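# Seat the matching relay in the rack's empty pocket

## Task

Locate the loose relay (a small transparent box topped by a colored button) whose button color is the same as the two relays already sitting in the black rack, and insert it into the rack's vacant pocket with the button facing up and fully seated. The two relays already in the rack must not be raised or removed from it at any point, and the new relay must stay seated on its own once the robot lets go; being held there by the gripper does not count.

## Robot and tools

Robot: two arms, left_arm and right_arm, each with six revolute joints and a parallel two-finger gripper. All poses in results share one scene frame. Its origin is on the table surface midway between the arms, +z is up, +x points out across the table, and left_arm sits on the +y side. The names left and right do not refer to sides of any image. Printed hand positions can be somewhat off, more so when the arm is stretched out.

Tool execute_actions. Argument actions is a list holding at most one item. An empty list just reports the current state. An item with rows is a motion: rows is a list of 1 to 15 rows, and steps (1 to 15, default 15) says how many control steps of 1/30 s to run. Each row is used for one step; if there are fewer rows than steps, the final row repeats. An item with only steps (up to 300) is a wait: nothing new is commanded, and it returns once that many steps have elapsed since the previous result, with your reply time counted in. Optional pictures (true/false) chooses whether camera images come back; by default they do. A rejected call sends nothing to the robot.

Each row is one flat list of 18 numbers covering both arms, even if only one moves. Numbers 1-6 are left_arm's joint targets, numbers 7-9 are left_arm's gripper position, force_limit and speed; numbers 10-15 are right_arm's joint targets and 16-18 its gripper position, force_limit and speed. Joint targets are absolute angles in radians (same form as the Joint positions line), in joint order shoulder pan, shoulder lift, elbow, wrist 1, wrist 2, wrist 3. Ranges for left_arm: pan -3.142 to 3.142, lift -6.283 to 6.283, elbow 0.000 to 3.142, wrists 1-3 each -6.283 to 6.283. For right_arm: pan 0.000 to 6.283, lift -6.283 to 6.283, elbow -3.142 to 0.000, wrists -6.283 to 6.283. A target more than 0.010 rad beyond a stated end, and farther out than the joint currently is, gets the call refused. True ends may differ from stated ones by up to 0.010 rad; a target past the true end is clipped there and a "joint sent to its limit" line may appear (possibly referring to an earlier action). Missing that line does not prove there is more room.

Gripper numbers are each on a -1 to 1 scale. position: +1 fully open (50 mm gap), about -0.65 pads touch; send -1 to grip, which closes until the object stops the fingers. force_limit: per-pad pressing force, roughly 20 N at -1, 102 N at 0, 185 N at +1 (actual grip can end up to ~17 % higher). speed: rate of gap change, 20 mm/s at -1, 85 at 0, 150 at +1. To leave a gripper unchanged, resend its same three numbers; a 0 is itself a command. A new force_limit or speed only takes effect after position changes by 0.01 or more (e.g. -1 to -0.98); to soften a grip, open first.

Motion limits: commands are smoothed and lag about 0.17 s. Each step, a joint's target is kept within 0.383 rad (pan, lift) or 0.575 rad (elbow, wrists) of its measured angle, and if the targets would move the gripper more than 100 mm from where it is, all are scaled back. Large moves therefore take several calls; check the result before assuming arrival. Between calls the arms keep heading to the last row sent, until they settle or a step is HELD.

Gripper geometry: fingers point along the gripper's +z and close along its x. end_effector_position is the point between the pads; fingertips extend 17.5 mm past it. A flat block protrudes about 9 cm toward the gripper's -y from the last joint's axis and rotates with it. Turning only wrist 3 swings the pad point around a 25 mm circle.

Result lines: per arm, end_effector_position (m), end_effector_quat_wxyz, linear and angular velocities (m/s, rad/s); Joint positions and Joint velocities (rad, rad/s) per arm; joint torques (drive output, with offsets and noise, not pure contact load); Wrist force and Wrist torque per arm in the end effector's own axes, with offsets up to about 5.5 N, noise up to 3.4 N, saturation near 100 N, and a force pointing back into the arm when pressing a surface; "no reading" is normal at the start. object_status: 0 moving, 1 blocked while opening, 2 blocked while closing (a grip), 3 reached target or pads met (usually nothing held). Confirm a grip by seeing 2. After a grip at force_limit -1, status stays 2 even if the part slips out, and on a fixed off-center object that grip can fade within a minute. position_measured in counts gives opening ≈ (250 - counts) × 0.202 mm. "joint command not followed" means the clearance check altered joint targets; HELD marks steps where the row was not fully sent.

Tool zoom_image: camera is one of cam_high, cam_left_wrist, cam_right_wrist; region is [x0, y0, x1, y1] in that camera's pixels (images are 896x504, origin top-left), at most 504 by 504. It returns a closer look at the latest image. Camera calibration (intrinsics and T_world_to_cam) is given and can be used to map image points to the scene frame, allowing for small errors.

Tool finished_scene: scene is the number of the current scene; it ends that scene irreversibly and reports whether the task succeeded. Only call it when the relay sits seated on its own and the gripper has released it.

Avoid: dropping or slamming parts, pushing anything off the table, lifting the two seated relays, arms colliding or pressing each other. A contact torque reaching a joint's limit (pan/lift 303, elbow 138, wrists 49.6 N m, held weight included) or an external force of 150 N stops that arm for 10 s. Holding loads heats motors; MOTOR HOT warns from 70 °C and at 85 °C the arm brakes until cool. Brief external tugs on held parts or loose objects can occur. Faster, smoother, lower-effort motion is better.

Each tool is called after ">>>" as name(argument=value, ...) on one line, values as JSON.

## Session

>>> execute_actions(actions=[])

Scene clock: 0.00 s of 4800.00 s.
left_arm: end_effector_position=(+0.1886, +0.3418, +0.3955) position_measured=3 object_status=3 end_effector_quat_wxyz=(-0.010, +0.802, +0.597, +0.011) end_effector_velocity=(+0.000, -0.001, -0.000) end_effector_angular_velocity=(+0.002, +0.000, +0.001) | right_arm: end_effector_position=(+0.5906, -0.3942, +0.3494) position_measured=3 object_status=3 end_effector_quat_wxyz=(+0.108, -0.478, +0.869, -0.069) end_effector_velocity=(+0.000, +0.000, +0.001) end_effector_angular_velocity=(+0.001, -0.001, -0.002)
Joint positions: left_arm=[-1.094 -2.394  2.217 -1.369 -1.556 -0.934] | right_arm=[ 3.756 -1.391 -2.052 -1.105  1.373 -1.775]
Joint velocities: left_arm=[ 0.001  0.003 -0.001 -0.     0.    -0.001] | right_arm=[-0.    -0.     0.001  0.     0.     0.001]
Joint torques (N m, as the arm reports them, + toward a larger angle): no reading
Motor temperatures (°C, as the motors report them): left_arm=[24 23 26 29 25 28] | right_arm=[22 22 24 26 30 30]
Wrist force (N, on the end effector, along its own x y z axes, offset not removed): no reading
Wrist torque (N m, same axes, about the end effector's origin, offset not removed): no reading
camera_calibration (this result's frames):
cam_left_wrist: T_world_to_cam=[[0.291266, 0.956641, 0.00132479, -0.374304], [0.916297, -0.27938, 0.286962, -0.196133], [0.27489, -0.0823683, -0.957941, 0.503209], [0, 0, 0, 1]] pos_world=[0.150411, 0.344727, 0.538823]
cam_right_wrist: T_world_to_cam=[[-0.520598, -0.845934, -0.115643, 0.00608276], [-0.853353, 0.519919, 0.0383686, 0.702722], [0.0276676, 0.118659, -0.99255, 0.526488], [0, 0, 0, 1]] pos_world=[0.58827, -0.422685, 0.496306]

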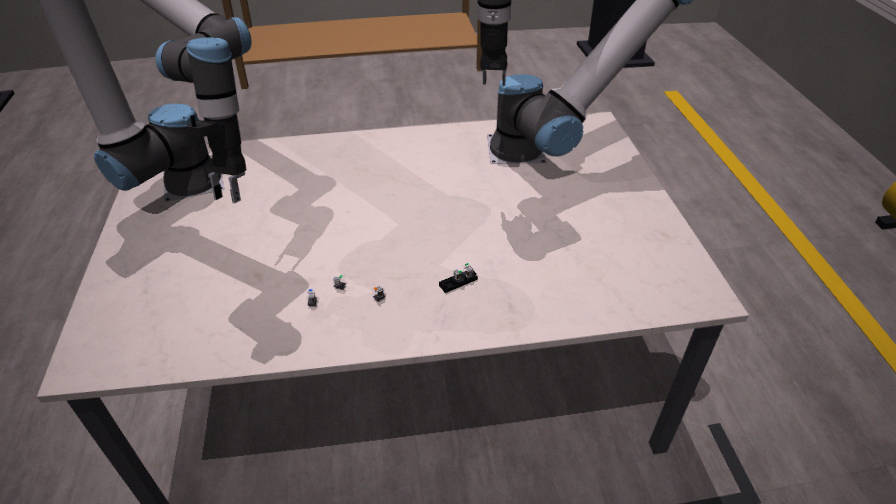

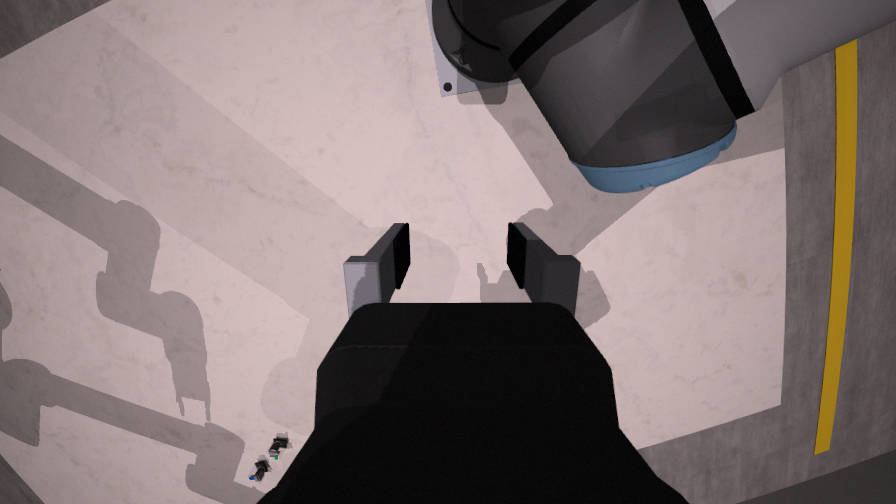

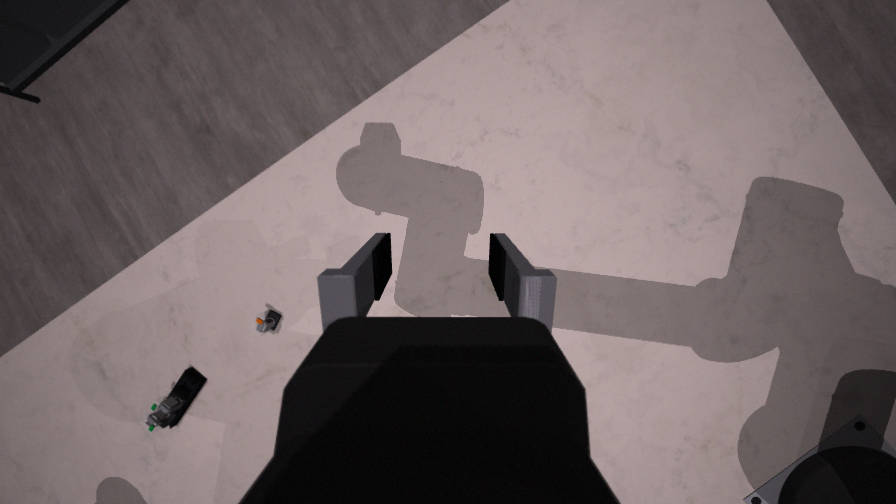

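>>> zoom_image(camera="cam_high", region=[425, 250, 495, 300])

>>> zoom_image(camera="cam_high", region=[300, 260, 400, 315])

Region (425, 250, 495, 300) of cam_high's 896x504 image, scaled by 7.200, with more detail than that image has; it fills the top 360 rows of this view, and the rest is white.

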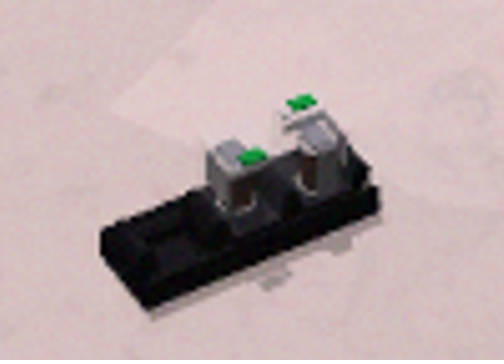

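Region (300, 260, 400, 315) of cam_high's 896x504 image, scaled by 5.040, with more detail than that image has; it fills the top 277 rows of this view, and the rest is white.

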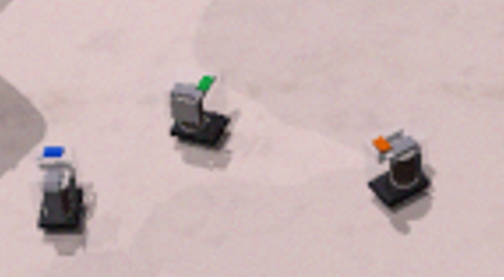

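>>> execute_actions(actions=[{"rows":[[-0.8449,-1.0611,1.6051,-2.1148,-1.5708,-0.3641,1,0,0,3.3,-1.391,-2.052,-1.105,1.373,-1.775,1,0,0]],"steps":15}], pictures=false)

>>> execute_actions(actions=[{"steps":60}])

>>> zoom_image(camera="cam_left_wrist", region=[390, 160, 540, 300])

Scene clock: 12.70 s of 4800.00 s.
left_arm: end_effector_position=(+0.2885, +0.2020, +0.5640) position_measured=3 object_status=3 end_effector_quat_wxyz=(+0.165, +0.829, +0.534, -0.014) end_effector_velocity=(+0.271, -0.332, +0.331) end_effector_angular_velocity=(-0.562, -0.454, -0.269) | right_arm: end_effector_position=(+0.6461, -0.6221, +0.3493) position_measured=3 object_status=3 end_effector_quat_wxyz=(+0.094, -0.316, +0.940, -0.087) end_effector_velocity=(+0.032, -0.532, +0.000) end_effector_angular_velocity=(+0.001, -0.002, -0.810)
Joint positions: left_arm=[-0.98  -2.182  1.949 -1.67  -1.563 -0.682] | right_arm=[ 3.398 -1.391 -2.052 -1.105  1.373 -1.775]
Joint velocities: left_arm=[ 0.226  0.566 -0.561 -0.714 -0.013  0.518] | right_arm=[-0.809  0.    -0.001  0.002 -0.     0.001]
Joint torques (N m, as the arm reports them, + toward a larger angle): left_arm=[ 16.64  41.94 -64.15 -11.74  -2.54   4.49] | right_arm=[-17.96  53.82  40.57   9.39   1.06   3.38]
Motor temperatures (°C, as the motors report them): left_arm=[24 23 26 29 25 28] | right_arm=[22 22 24 26 30 30]
Wrist force (N, on the end effector, along its own x y z axes, offset not removed): left_arm=[-0.7 -0.7 -1.0] | right_arm=[-6.3 2.8 -0.8]
Wrist torque (N m, same axes, about the end effector's origin, offset not removed): left_arm=[-0.32 0.16 0.05] | right_arm=[0.64 1.22 -0.02]
Steps of this call (steps 1 to 90: nothing new was sent; then 9.20 s passed at rest; steps 91 to 105: all 15 steps of this action). Readings (joint positions | what the end effector reports):
91: left_arm=[-1.094 -2.393 2.217 -1.369 -1.556 -0.934] | right_arm=[3.756 -1.391 -2.052 -1.105 1.373 -1.775] | left_arm position_measured=3 object_status=3 | right_arm position_measured=3 object_status=3
92: left_arm=[-1.089 -2.388 2.212 -1.374 -1.556 -0.929] | right_arm=[3.751 -1.391 -2.052 -1.105 1.373 -1.775] | left_arm position_measured=3 object_status=3 | right_arm position_measured=3 object_status=3
94: left_arm=[-1.069 -2.358 2.170 -1.416 -1.557 -0.887] | right_arm=[3.703 -1.391 -2.052 -1.105 1.373 -1.775] | left_arm position_measured=3 object_status=3 | right_arm position_measured=3 object_status=3
98: left_arm=[-1.035 -2.299 2.085 -1.504 -1.559 -0.807] | right_arm=[3.591 -1.391 -2.052 -1.105 1.373 -1.775] | left_arm position_measured=3 object_status=3 | right_arm position_measured=3 object_status=3
105: the state above

Scene clock: 14.70 s of 4800.00 s.
left_arm: end_effector_position=(+0.6009, -0.1530, +0.1204) position_measured=3 object_status=3 end_effector_quat_wxyz=(+0.000, +0.887, +0.462, +0.000) end_effector_velocity=(+0.001, +0.001, -0.001) end_effector_angular_velocity=(+0.001, +0.001, +0.003) | right_arm: end_effector_position=(+0.6467, -0.6869, +0.3493) position_measured=3 object_status=3 end_effector_quat_wxyz=(+0.089, -0.270, +0.954, -0.092) end_effector_velocity=(+0.000, +0.000, +0.000) end_effector_angular_velocity=(-0.000, -0.000, +0.001)
Joint positions: left_arm=[-0.845 -1.061  1.605 -2.115 -1.571 -0.364] | right_arm=[ 3.3   -1.391 -2.052 -1.105  1.373 -1.775]
Joint velocities: left_arm=[ 0.002  0.001  0.001 -0.     0.    -0.001] | right_arm=[ 0.     0.    -0.     0.    -0.    -0.001]
Joint torques (N m, as the arm reports them, + toward a larger angle): left_arm=[ 11.59 -74.65 -56.43  -8.46  -2.75   2.37] | right_arm=[-18.59  53.08  41.4    9.88   2.     3.37]
Motor temperatures (°C, as the motors report them): left_arm=[24 23 26 29 25 28] | right_arm=[22 22 24 26 30 30]
Wrist force (N, on the end effector, along its own x y z axes, offset not removed): left_arm=[1.5 -2.2 -0.7] | right_arm=[-2.5 5.3 -2.5]
Wrist torque (N m, same axes, about the end effector's origin, offset not removed): left_arm=[-0.69 -0.26 0.02] | right_arm=[1.07 0.49 0.08]
Steps of this call (steps 1 to 60: the robot went on to your last target). Readings (joint positions | what the end effector reports):
1: left_arm=[-0.972 -2.163 1.930 -1.695 -1.563 -0.664] | right_arm=[3.373 -1.391 -2.052 -1.105 1.373 -1.775] | left_arm position_measured=3 object_status=3 | right_arm position_measured=3 object_status=3
2: left_arm=[-0.965 -2.142 1.911 -1.719 -1.564 -0.647] | right_arm=[3.353 -1.391 -2.052 -1.105 1.373 -1.775] | left_arm position_measured=3 object_status=3 | right_arm position_measured=3 object_status=3
4: left_arm=[-0.950 -2.098 1.874 -1.766 -1.564 -0.612] | right_arm=[3.328 -1.391 -2.052 -1.105 1.373 -1.775] | left_arm position_measured=3 object_status=3 | right_arm position_measured=3 object_status=3
8: left_arm=[-0.922 -1.998 1.803 -1.858 -1.566 -0.546] | right_arm=[3.307 -1.391 -2.052 -1.105 1.373 -1.775] | left_arm position_measured=3 object_status=3 | right_arm position_measured=3 object_status=3
60: the state above
camera_calibration (this result's frames):
cam_left_wrist: T_world_to_cam=[[0.577797, 0.815699, -0.0280388, -0.210845], [0.785626, -0.546526, 0.290001, -0.595973], [0.22123, -0.18959, -0.956616, 0.10132], [0, 0, 0, 1]] pos_world=[0.567623, -0.134519, 0.263845]
cam_right_wrist: T_world_to_cam=[[-0.840101, -0.529894, -0.115943, 0.211537], [-0.536887, 0.842778, 0.0384345, 0.919939], [0.0773477, 0.0945369, -0.992512, 0.510826], [0, 0, 0, 1]] pos_world=[0.632104, -0.711504, 0.49617]

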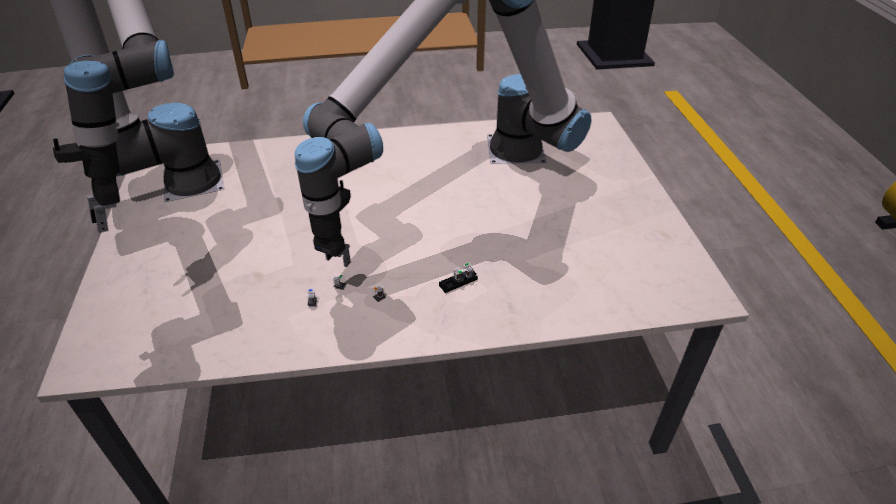

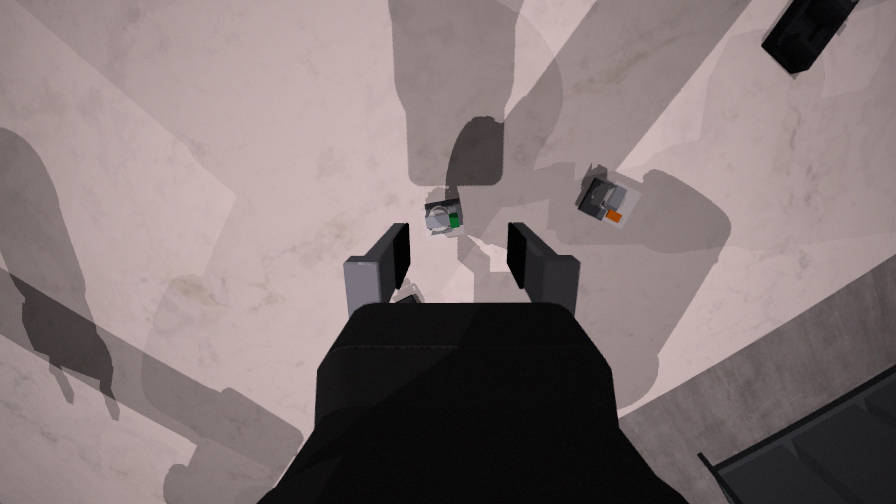

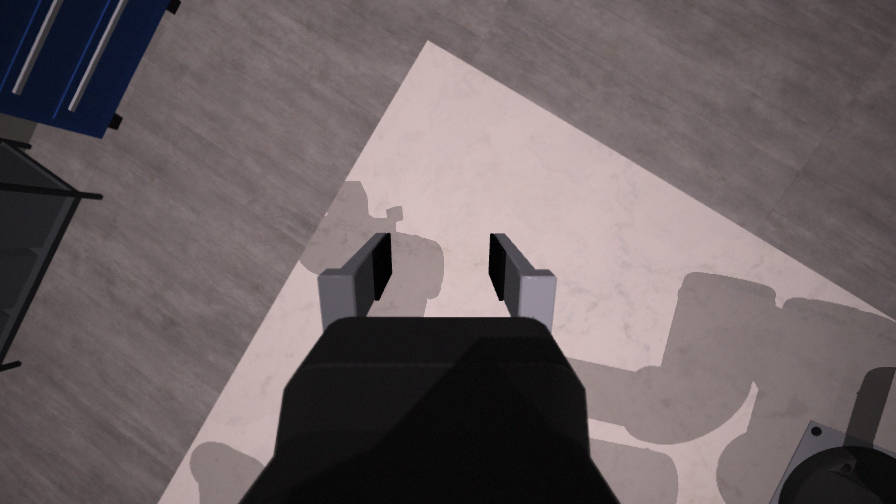

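Region (390, 160, 540, 300) of cam_left_wrist's 896x504 image, scaled by 3.360, with more detail than that image has; it fills the top 470 rows of this view, and the rest is white.

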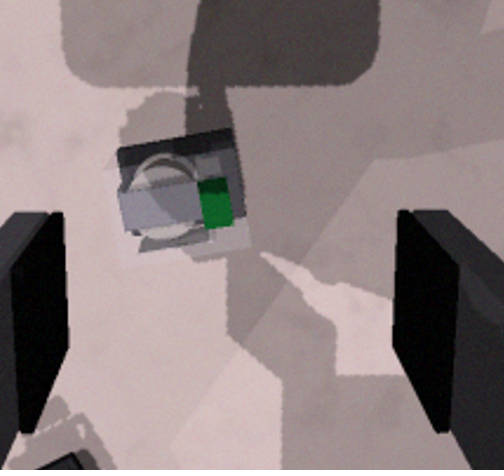

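>>> execute_actions(actions=[{"rows":[[-0.8505,-1.0106,1.637,-2.1972,-1.5708,-0.5437,1,0,0,3.3,-1.391,-2.052,-1.105,1.373,-1.775,1,0,0]],"steps":15}], pictures=false)

>>> execute_actions(actions=[{"steps":12}])

>>> zoom_image(camera="cam_left_wrist", region=[390, 180, 540, 300])

Scene clock: 23.17 s of 4800.00 s.
left_arm: end_effector_position=(+0.5955, -0.1608, +0.0659) position_measured=3 object_status=3 end_effector_quat_wxyz=(-0.000, +0.844, +0.536, -0.000) end_effector_velocity=(-0.002, -0.001, -0.009) end_effector_angular_velocity=(+0.001, +0.000, +0.029) | right_arm: end_effector_position=(+0.6467, -0.6869, +0.3493) position_measured=3 object_status=3 end_effector_quat_wxyz=(+0.089, -0.270, +0.954, -0.092) end_effector_velocity=(-0.001, +0.001, -0.000) end_effector_angular_velocity=(+0.000, +0.000, +0.001)
Joint positions: left_arm=[-0.85  -1.011  1.636 -2.196 -1.571 -0.54 ] | right_arm=[ 3.3   -1.391 -2.052 -1.105  1.373 -1.775]
Joint velocities: left_arm=[-0.002  0.008  0.006 -0.012  0.    -0.031] | right_arm=[ 0.002  0.001 -0.001  0.     0.     0.001]
Joint torques (N m, as the arm reports them, + toward a larger angle): left_arm=[-14.08 -78.33 -29.66  -8.    -2.37  -3.36] | right_arm=[-18.93  53.31  41.61   9.5    1.41   3.5 ]
Motor temperatures (°C, as the motors report them): left_arm=[24 23 26 29 25 28] | right_arm=[22 22 24 26 30 30]
Wrist force (N, on the end effector, along its own x y z axes, offset not removed): left_arm=[0.2 0.2 2.1] | right_arm=[-0.9 6.5 2.5]
Wrist torque (N m, same axes, about the end effector's origin, offset not removed): left_arm=[-0.18 -0.02 0.09] | right_arm=[1.61 0.02 -0.08]
Steps of this call (steps 1 to 15: the robot went on to your last target; steps 16 to 90: nothing new was sent; then 4.97 s passed at rest; steps 91 to 105: all 15 steps of this action). Readings (joint positions | what the end effector reports):
91: left_arm=[-0.845 -1.061 1.605 -2.115 -1.571 -0.364] | right_arm=[3.300 -1.391 -2.052 -1.105 1.373 -1.775] | left_arm position_measured=3 object_status=3 | right_arm position_measured=3 object_status=3
92: left_arm=[-0.845 -1.057 1.608 -2.120 -1.571 -0.369] | right_arm=[3.300 -1.391 -2.052 -1.105 1.373 -1.775] | left_arm position_measured=3 object_status=3 | right_arm position_measured=3 object_status=3
94: left_arm=[-0.848 -1.037 1.621 -2.151 -1.571 -0.423] | right_arm=[3.300 -1.391 -2.052 -1.105 1.373 -1.775] | left_arm position_measured=3 object_status=3 | right_arm position_measured=3 object_status=3
98: left_arm=[-0.850 -1.018 1.633 -2.185 -1.571 -0.511] | right_arm=[3.300 -1.391 -2.052 -1.105 1.373 -1.775] | left_arm position_measured=3 object_status=3 | right_arm position_measured=3 object_status=3
105: the state above

Scene clock: 23.57 s of 4800.00 s.
left_arm: end_effector_position=(+0.5954, -0.1609, +0.0652) position_measured=3 object_status=3 end_effector_quat_wxyz=(+0.000, +0.844, +0.537, -0.000) end_effector_velocity=(+0.000, +0.000, -0.001) end_effector_angular_velocity=(+0.002, +0.000, +0.001) | right_arm: end_effector_position=(+0.6467, -0.6869, +0.3493) position_measured=3 object_status=3 end_effector_quat_wxyz=(+0.089, -0.270, +0.954, -0.092) end_effector_velocity=(+0.000, -0.001, -0.001) end_effector_angular_velocity=(-0.001, +0.001, -0.001)
Joint positions: left_arm=[-0.85  -1.011  1.637 -2.197 -1.571 -0.544] | right_arm=[ 3.3   -1.391 -2.052 -1.105  1.373 -1.775]
Joint velocities: left_arm=[ 0.     0.001  0.    -0.     0.001 -0.001] | right_arm=[-0.001 -0.001 -0.     0.    -0.     0.   ]
Joint torques (N m, as the arm reports them, + toward a larger angle): left_arm=[-11.26 -78.51 -29.44  -8.75  -2.06  -2.87] | right_arm=[-19.18  52.23  41.62   9.22   1.28   3.02]
Motor temperatures (°C, as the motors report them): left_arm=[24 23 26 29 25 28] | right_arm=[22 22 24 26 30 30]
Wrist force (N, on the end effector, along its own x y z axes, offset not removed): left_arm=[0.9 -1.5 0.4] | right_arm=[-1.1 2.9 2.4]
Wrist torque (N m, same axes, about the end effector's origin, offset not removed): left_arm=[-0.52 -0.16 0.05] | right_arm=[0.58 0.37 -0.02]
Steps of this call (steps 1 to 12: the robot went on to your last target). Readings (joint positions | what the end effector reports):
1: left_arm=[-0.850 -1.011 1.637 -2.196 -1.571 -0.541] | right_arm=[3.300 -1.391 -2.052 -1.105 1.373 -1.775] | left_arm position_measured=3 object_status=3 | right_arm position_measured=3 object_status=3
2: left_arm=[-0.850 -1.011 1.637 -2.197 -1.571 -0.542] | right_arm=[3.300 -1.391 -2.052 -1.105 1.373 -1.775] | left_arm position_measured=3 object_status=3 | right_arm position_measured=3 object_status=3
4: left_arm=[-0.850 -1.011 1.637 -2.197 -1.571 -0.543] | right_arm=[3.300 -1.391 -2.052 -1.105 1.373 -1.775] | left_arm position_measured=3 object_status=3 | right_arm position_measured=3 object_status=3
8: left_arm=[-0.850 -1.011 1.637 -2.197 -1.571 -0.543] | right_arm=[3.300 -1.391 -2.052 -1.105 1.373 -1.775] | left_arm position_measured=3 object_status=3 | right_arm position_measured=3 object_status=3
12: the state above
camera_calibration (this result's frames):
cam_left_wrist: T_world_to_cam=[[0.427915, 0.903387, -0.0279475, -0.0994273], [0.868412, -0.402385, 0.289735, -0.606011], [0.250497, -0.148252, -0.956699, 0.0373914], [0, 0, 0, 1]] pos_world=[0.559447, -0.148485, 0.208576]
cam_right_wrist: T_world_to_cam=[[-0.840101, -0.529894, -0.115943, 0.211537], [-0.536887, 0.842778, 0.0384346, 0.919939], [0.0773478, 0.0945371, -0.992512, 0.510826], [0, 0, 0, 1]] pos_world=[0.632104, -0.711504, 0.49617]

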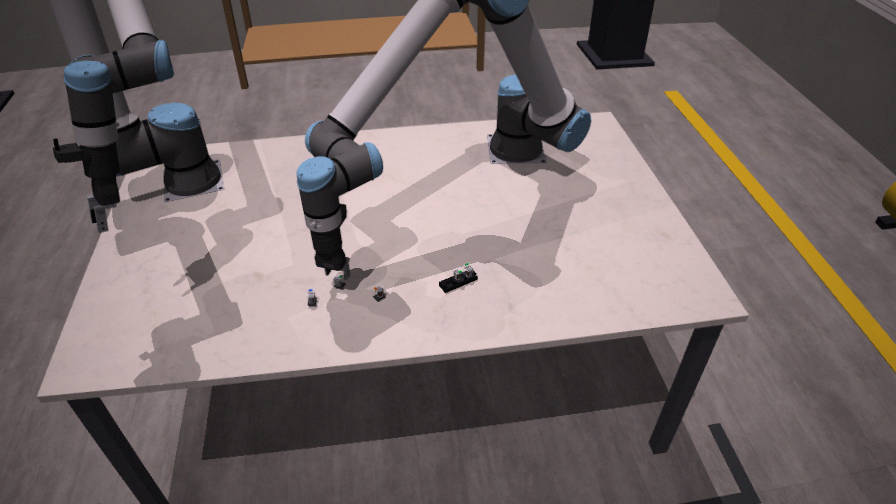

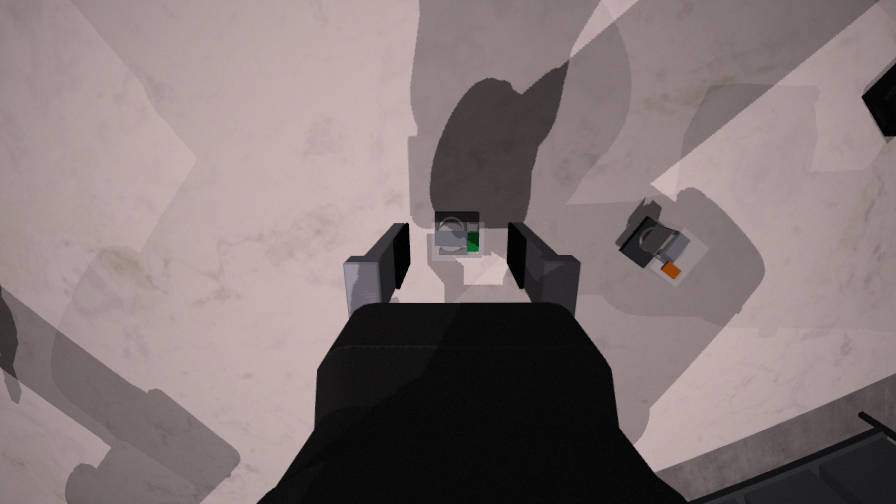

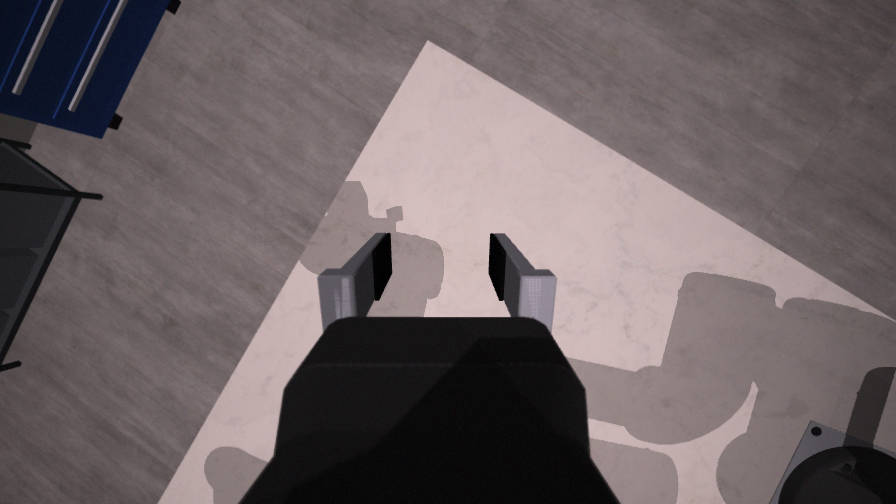

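Region (390, 180, 540, 300) of cam_left_wrist's 896x504 image, scaled by 3.360, with more detail than that image has; it fills the top 403 rows of this view, and the rest is white.

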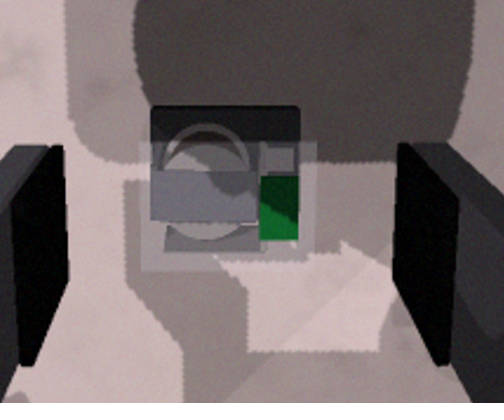

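>>> execute_actions(actions=[{"rows":[[-0.8505,-0.988,1.6484,-2.2311,-1.5708,-0.5437,1,0,0,3.3,-1.391,-2.052,-1.105,1.373,-1.775,1,0,0]],"steps":13}], pictures=false)

>>> execute_actions(actions=[{"rows":[[-0.8505,-0.988,1.6484,-2.2311,-1.5708,-0.5437,-1,-0.4,-0.3,3.3,-1.391,-2.052,-1.105,1.373,-1.775,1,0,0]],"steps":15}], pictures=false)

>>> execute_actions(actions=[{"rows":[[-0.8505,-0.988,1.6484,-2.2311,-1.5708,-0.5437,-1,-0.4,-0.3,3.3,-1.391,-2.052,-1.105,1.373,-1.775,1,0,0],[-0.8505,-0.988,1.6484,-2.2311,-1.5708,-0.5437,-1,-0.4,-0.3,3.3,-1.391,-2.052,-1.105,1.373,-1.775,1,0,0],[-0.8505,-0.988,1.6484,-2.2311,-1.5708,-0.5437,-1,-0.4,-0.3,3.3,-1.391,-2.052,-1.105,1.373,-1.775,1,0,0],[-0.8505,-1.0106,1.637,-2.1972,-1.5708,-0.5437,-1,-0.4,-0.3,3.3,-1.391,-2.052,-1.105,1.373,-1.775,1,0,0],[-0.8505,-1.035,1.622,-2.158,-1.5708,-0.5437,-1,-0.4,-0.3,3.3,-1.391,-2.052,-1.105,1.373,-1.775,1,0,0],[-0.8505,-1.0611,1.6051,-2.1148,-1.5708,-0.5437,-1,-0.4,-0.3,3.3,-1.391,-2.052,-1.105,1.373,-1.775,1,0,0]],"steps":15}], pictures=false)

>>> execute_actions(actions=[{"rows":[[-0.5983,-1.2742,1.9265,-2.2231,-1.5708,0.4425,-1,-0.4,-0.3,3.3,-1.391,-2.052,-1.105,1.373,-1.775,1,0,0]],"steps":15}], pictures=false)

>>> execute_actions(actions=[{"steps":28}])

>>> zoom_image(camera="cam_left_wrist", region=[370, 70, 550, 280])

Scene clock: 38.37 s of 4800.00 s.
left_arm: end_effector_position=(+0.5954, -0.1609, +0.0427) position_measured=3 object_status=3 end_effector_quat_wxyz=(-0.000, +0.844, +0.537, -0.000) end_effector_velocity=(-0.000, +0.000, -0.008) end_effector_angular_velocity=(+0.002, +0.000, -0.001) | right_arm: end_effector_position=(+0.6467, -0.6869, +0.3493) position_measured=3 object_status=3 end_effector_quat_wxyz=(+0.089, -0.270, +0.954, -0.092) end_effector_velocity=(-0.000, -0.000, -0.000) end_effector_angular_velocity=(-0.001, +0.001, -0.000)
Joint positions: left_arm=[-0.851 -0.989  1.648 -2.23  -1.571 -0.544] | right_arm=[ 3.3   -1.391 -2.052 -1.105  1.373 -1.775]
Joint velocities: left_arm=[-0.     0.008  0.003 -0.009  0.001  0.   ] | right_arm=[-0.     0.    -0.    -0.001 -0.    -0.   ]
Joint torques (N m, as the arm reports them, + toward a larger angle): left_arm=[ -9.9  -82.23 -27.59  -7.92  -0.26  -2.99] | right_arm=[-18.37  52.14  40.95   8.99   1.2    3.03]
Motor temperatures (°C, as the motors report them): left_arm=[24 23 26 29 25 28] | right_arm=[22 22 24 26 30 30]
Wrist force (N, on the end effector, along its own x y z axes, offset not removed): left_arm=[1.6 0.3 2.0] | right_arm=[-1.4 4.3 2.6]
Wrist torque (N m, same axes, about the end effector's origin, offset not removed): left_arm=[-0.17 -0.33 0.02] | right_arm=[0.99 0.14 -0.04]
Steps of this call (steps 1 to 15: the robot went on to your last target; steps 16 to 90: nothing new was sent; then 11.37 s passed at rest; steps 91 to 103: all 13 steps of this action). Readings (joint positions | what the end effector reports):
91: left_arm=[-0.851 -1.011 1.637 -2.197 -1.571 -0.544] | right_arm=[3.300 -1.391 -2.052 -1.105 1.373 -1.775] | left_arm position_measured=3 object_status=3 | right_arm position_measured=3 object_status=3
92: left_arm=[-0.851 -1.008 1.638 -2.201 -1.571 -0.544] | right_arm=[3.300 -1.391 -2.052 -1.105 1.373 -1.775] | left_arm position_measured=3 object_status=3 | right_arm position_measured=3 object_status=3
94: left_arm=[-0.851 -0.999 1.643 -2.214 -1.571 -0.544] | right_arm=[3.300 -1.391 -2.052 -1.105 1.373 -1.775] | left_arm position_measured=3 object_status=3 | right_arm position_measured=3 object_status=3
98: left_arm=[-0.851 -0.991 1.647 -2.226 -1.571 -0.544] | right_arm=[3.300 -1.391 -2.052 -1.105 1.373 -1.775] | left_arm position_measured=3 object_status=3 | right_arm position_measured=3 object_status=3
103: the state above

Scene clock: 38.87 s of 4800.00 s.
left_arm: end_effector_position=(+0.5954, -0.1609, +0.0421) position_measured=118 object_status=0 end_effector_quat_wxyz=(-0.000, +0.844, +0.537, -0.000) end_effector_velocity=(+0.001, -0.001, +0.001) end_effector_angular_velocity=(-0.002, -0.002, +0.001) | right_arm: end_effector_position=(+0.6467, -0.6869, +0.3493) position_measured=3 object_status=3 end_effector_quat_wxyz=(+0.089, -0.270, +0.954, -0.092) end_effector_velocity=(-0.000, -0.000, -0.001) end_effector_angular_velocity=(-0.001, +0.002, +0.001)
Joint positions: left_arm=[-0.851 -0.988  1.648 -2.231 -1.571 -0.544] | right_arm=[ 3.3   -1.391 -2.052 -1.105  1.373 -1.775]
Joint velocities: left_arm=[ 0.    -0.001 -0.002 -0.     0.001 -0.001] | right_arm=[ 0.    -0.001 -0.001 -0.    -0.    -0.   ]
Joint torques (N m, as the arm reports them, + toward a larger angle): left_arm=[ -8.06 -82.91 -28.92  -8.7   -0.15  -2.77] | right_arm=[-18.63  52.51  41.18   9.11   1.08   3.62]
Motor temperatures (°C, as the motors report them): left_arm=[24 23 26 29 25 28] | right_arm=[22 22 24 26 30 30]
Wrist force (N, on the end effector, along its own x y z axes, offset not removed): left_arm=[0.1 -0.9 0.3] | right_arm=[-4.2 2.5 -6.5]
Wrist torque (N m, same axes, about the end effector's origin, offset not removed): left_arm=[-0.44 0.00 0.09] | right_arm=[0.37 0.86 0.19]
Steps of this call (steps 1 to 15: all 15 steps of this action). Readings (joint positions | what the end effector reports):
1: left_arm=[-0.851 -0.988 1.648 -2.230 -1.571 -0.544] | right_arm=[3.300 -1.391 -2.052 -1.105 1.373 -1.775] | left_arm position_measured=6 object_status=0 | right_arm position_measured=3 object_status=3
2: left_arm=[-0.851 -0.988 1.648 -2.231 -1.571 -0.544] | right_arm=[3.300 -1.391 -2.052 -1.105 1.373 -1.775] | left_arm position_measured=17 object_status=0 | right_arm position_measured=3 object_status=3
4: left_arm=[-0.851 -0.988 1.648 -2.231 -1.571 -0.544] | right_arm=[3.300 -1.391 -2.052 -1.105 1.373 -1.775] | left_arm position_measured=38 object_status=0 | right_arm position_measured=3 object_status=3
8: left_arm=[-0.851 -0.988 1.648 -2.231 -1.571 -0.544] | right_arm=[3.300 -1.391 -2.052 -1.105 1.373 -1.775] | left_arm position_measured=81 object_status=0 | right_arm position_measured=3 object_status=3
15: the state above

Scene clock: 39.37 s of 4800.00 s.
left_arm: end_effector_position=(+0.5952, -0.1607, +0.1159) position_measured=118 object_status=2 end_effector_quat_wxyz=(+0.000, +0.844, +0.537, -0.000) end_effector_velocity=(-0.001, +0.003, +0.043) end_effector_angular_velocity=(+0.002, +0.000, -0.000) | right_arm: end_effector_position=(+0.6467, -0.6869, +0.3493) position_measured=3 object_status=3 end_effector_quat_wxyz=(+0.089, -0.270, +0.954, -0.092) end_effector_velocity=(-0.000, +0.001, -0.000) end_effector_angular_velocity=(-0.000, +0.000, +0.002)
Joint positions: left_arm=[-0.851 -1.057  1.608 -2.121 -1.571 -0.544] | right_arm=[ 3.3   -1.391 -2.052 -1.105  1.373 -1.775]
Joint velocities: left_arm=[ 0.001 -0.04  -0.024  0.066  0.001  0.001] | right_arm=[ 0.002  0.    -0.001 -0.    -0.    -0.   ]
Joint torques (N m, as the arm reports them, + toward a larger angle): left_arm=[  -8.86 -104.31  -52.71   -0.72    0.48   -2.84] | right_arm=[-18.62  52.1   41.04   8.89   0.48   3.11]
Motor temperatures (°C, as the motors report them): left_arm=[24 23 26 29 25 28] | right_arm=[22 22 24 26 30 30]
Wrist force (N, on the end effector, along its own x y z axes, offset not removed): left_arm=[-0.1 0.0 -2.1] | right_arm=[-6.9 4.5 -0.6]
Wrist torque (N m, same axes, about the end effector's origin, offset not removed): left_arm=[-0.34 0.05 0.09] | right_arm=[0.76 1.31 0.17]
Steps of this call (steps 1 to 15: all 15 steps of this action). Readings (joint positions | what the end effector reports):
1: left_arm=[-0.851 -0.988 1.648 -2.231 -1.571 -0.544] | right_arm=[3.300 -1.391 -2.052 -1.105 1.373 -1.775] | left_arm position_measured=118 object_status=0 | right_arm position_measured=3 object_status=3
2: left_arm=[-0.851 -0.988 1.648 -2.231 -1.571 -0.544] | right_arm=[3.300 -1.391 -2.052 -1.105 1.373 -1.775] | left_arm position_measured=118 object_status=0 | right_arm position_measured=3 object_status=3
4: left_arm=[-0.851 -0.988 1.648 -2.231 -1.571 -0.544] | right_arm=[3.300 -1.391 -2.052 -1.105 1.373 -1.775] | left_arm position_measured=118 object_status=2 | right_arm position_measured=3 object_status=3
8: left_arm=[-0.851 -1.021 1.629 -2.180 -1.571 -0.544] | right_arm=[3.300 -1.391 -2.052 -1.105 1.373 -1.775] | left_arm position_measured=118 object_status=2 | right_arm position_measured=3 object_status=3
15: the state above

Scene clock: 39.87 s of 4800.00 s.
left_arm: end_effector_position=(+0.6340, +0.0801, +0.1230) position_measured=118 object_status=2 end_effector_quat_wxyz=(+0.002, +0.940, +0.342, +0.001) end_effector_velocity=(+0.019, +0.514, -0.018) end_effector_angular_velocity=(+0.024, +0.011, -1.928) | right_arm: end_effector_position=(+0.6467, -0.6869, +0.3493) position_measured=3 object_status=3 end_effector_quat_wxyz=(+0.089, -0.270, +0.954, -0.092) end_effector_velocity=(+0.000, +0.001, -0.000) end_effector_angular_velocity=(-0.000, -0.000, +0.002)
Joint positions: left_arm=[-0.646 -1.234  1.864 -2.204 -1.571  0.097] | right_arm=[ 3.3   -1.391 -2.052 -1.105  1.373 -1.775]
Joint velocities: left_arm=[ 0.422 -0.356  0.545 -0.165  0.002  2.35 ] | right_arm=[ 0.001 -0.    -0.     0.001 -0.    -0.001]
Joint torques (N m, as the arm reports them, + toward a larger angle): left_arm=[  1.68 -89.51 -29.71  -8.32   1.18  13.29] | right_arm=[-15.43  53.1   41.12   8.74   1.02   3.35]
Motor temperatures (°C, as the motors report them): left_arm=[24 23 26 29 25 28] | right_arm=[22 22 24 26 30 30]
Wrist force (N, on the end effector, along its own x y z axes, offset not removed): left_arm=[6.0 -0.6 -0.5] | right_arm=[3.1 6.2 1.0]
Wrist torque (N m, same axes, about the end effector's origin, offset not removed): left_arm=[-0.37 -1.06 -0.09] | right_arm=[1.21 -0.83 0.20]
Steps of this call (steps 1 to 15: all 15 steps of this action). Readings (joint positions | what the end effector reports):
1: left_arm=[-0.850 -1.058 1.607 -2.120 -1.571 -0.544] | right_arm=[3.300 -1.391 -2.052 -1.105 1.373 -1.775] | left_arm position_measured=118 object_status=2 | right_arm position_measured=3 object_status=3
2: left_arm=[-0.846 -1.064 1.611 -2.122 -1.571 -0.539] | right_arm=[3.300 -1.391 -2.052 -1.105 1.373 -1.775] | left_arm position_measured=118 object_status=2 | right_arm position_measured=3 object_status=3
4: left_arm=[-0.814 -1.092 1.650 -2.136 -1.571 -0.483] | right_arm=[3.300 -1.391 -2.052 -1.105 1.373 -1.775] | left_arm position_measured=118 object_status=2 | right_arm position_measured=3 object_status=3
8: left_arm=[-0.752 -1.144 1.728 -2.161 -1.571 -0.325] | right_arm=[3.300 -1.391 -2.052 -1.105 1.373 -1.775] | left_arm position_measured=118 object_status=2 | right_arm position_measured=3 object_status=3
15: the state above

Scene clock: 40.80 s of 4800.00 s.
left_arm: end_effector_position=(+0.6360, +0.1380, +0.1202) position_measured=118 object_status=2 end_effector_quat_wxyz=(-0.000, +0.980, +0.199, +0.000) end_effector_velocity=(+0.000, +0.001, -0.000) end_effector_angular_velocity=(+0.001, +0.000, +0.001) | right_arm: end_effector_position=(+0.6467, -0.6869, +0.3493) position_measured=3 object_status=3 end_effector_quat_wxyz=(+0.089, -0.270, +0.954, -0.092) end_effector_velocity=(-0.000, -0.001, -0.001) end_effector_angular_velocity=(-0.000, +0.001, -0.001)
Joint positions: left_arm=[-0.598 -1.274  1.926 -2.223 -1.571  0.442] | right_arm=[ 3.3   -1.391 -2.052 -1.105  1.373 -1.775]
Joint velocities: left_arm=[ 0.001 -0.     0.     0.     0.    -0.   ] | right_arm=[-0.001  0.    -0.001 -0.     0.    -0.   ]
Joint torques (N m, as the arm reports them, + toward a larger angle): left_arm=[ 11.74 -90.78 -28.58  -8.73  -0.53   2.61] | right_arm=[-17.15  52.53  42.27   8.45   0.79   3.37]
Motor temperatures (°C, as the motors report them): left_arm=[24 23 26 29 25 28] | right_arm=[22 22 24 26 30 30]
Wrist force (N, on the end effector, along its own x y z axes, offset not removed): left_arm=[-0.2 1.0 0.4] | right_arm=[-3.8 3.1 -6.5]
Wrist torque (N m, same axes, about the end effector's origin, offset not removed): left_arm=[-0.03 0.03 0.08] | right_arm=[0.44 0.65 -0.05]
Steps of this call (steps 1 to 28: the robot went on to your last target). Readings (joint positions | what the end effector reports):
1: left_arm=[-0.633 -1.245 1.881 -2.209 -1.571 0.176] | right_arm=[3.300 -1.391 -2.052 -1.105 1.373 -1.775] | left_arm position_measured=118 object_status=2 | right_arm position_measured=3 object_status=3
2: left_arm=[-0.623 -1.253 1.894 -2.213 -1.571 0.246] | right_arm=[3.300 -1.391 -2.052 -1.105 1.373 -1.775] | left_arm position_measured=118 object_status=2 | right_arm position_measured=3 object_status=3
4: left_arm=[-0.611 -1.263 1.909 -2.218 -1.571 0.341] | right_arm=[3.300 -1.391 -2.052 -1.105 1.373 -1.775] | left_arm position_measured=118 object_status=2 | right_arm position_measured=3 object_status=3
8: left_arm=[-0.602 -1.271 1.922 -2.222 -1.571 0.415] | right_arm=[3.300 -1.391 -2.052 -1.105 1.373 -1.775] | left_arm position_measured=118 object_status=2 | right_arm position_measured=3 object_status=3
28: the state above
camera_calibration (this result's frames):
cam_left_wrist: T_world_to_cam=[[0.922827, 0.384203, -0.0279051, -0.628412], [0.375322, -0.880453, 0.289717, -0.157351], [0.0867409, -0.277832, -0.956706, 0.246172], [0, 0, 0, 1]] pos_world=[0.617619, 0.171292, 0.263565]
cam_right_wrist: T_world_to_cam=[[-0.840101, -0.529894, -0.115943, 0.211537], [-0.536887, 0.842778, 0.0384345, 0.919939], [0.0773477, 0.0945369, -0.992512, 0.510826], [0, 0, 0, 1]] pos_world=[0.632104, -0.711504, 0.49617]

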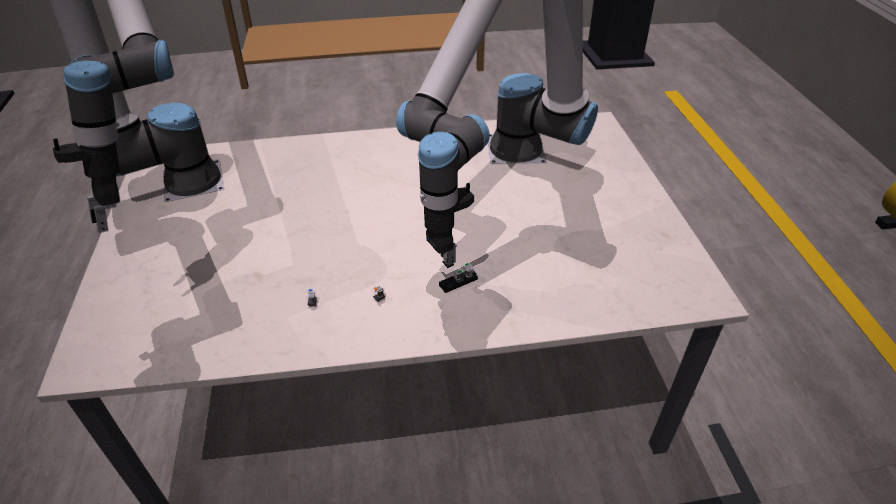

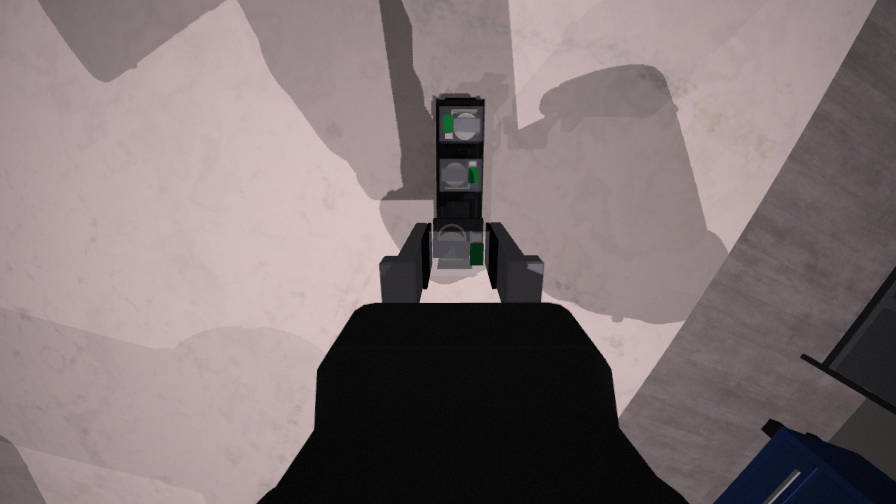

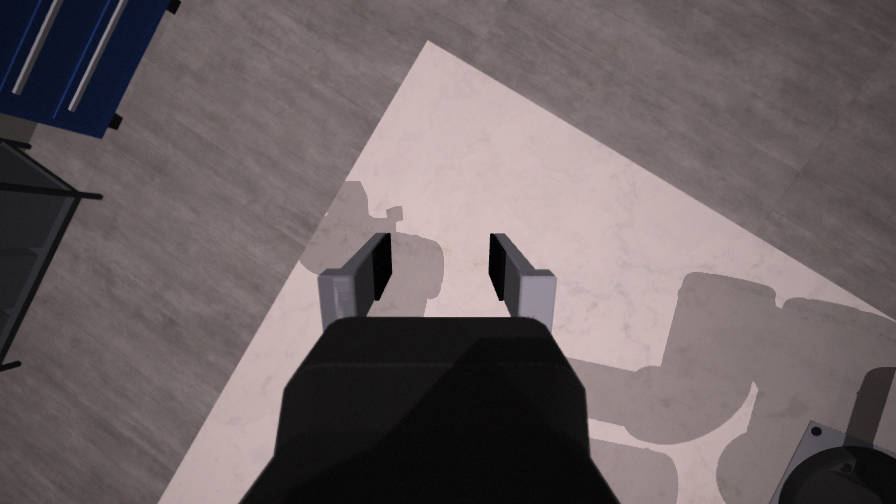

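Region (370, 70, 550, 280) of cam_left_wrist's 896x504 image, scaled by 2.400, with more detail than that image has; it fills the left 432 columns of this view, and the rest is white.

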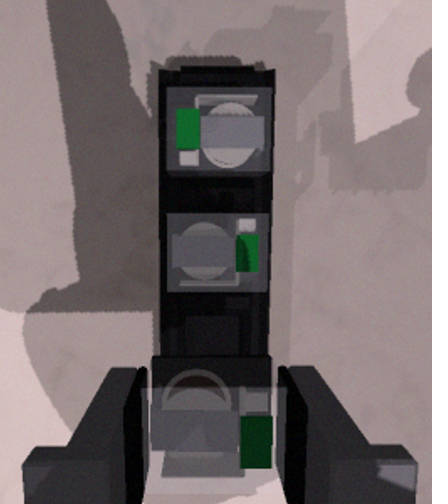

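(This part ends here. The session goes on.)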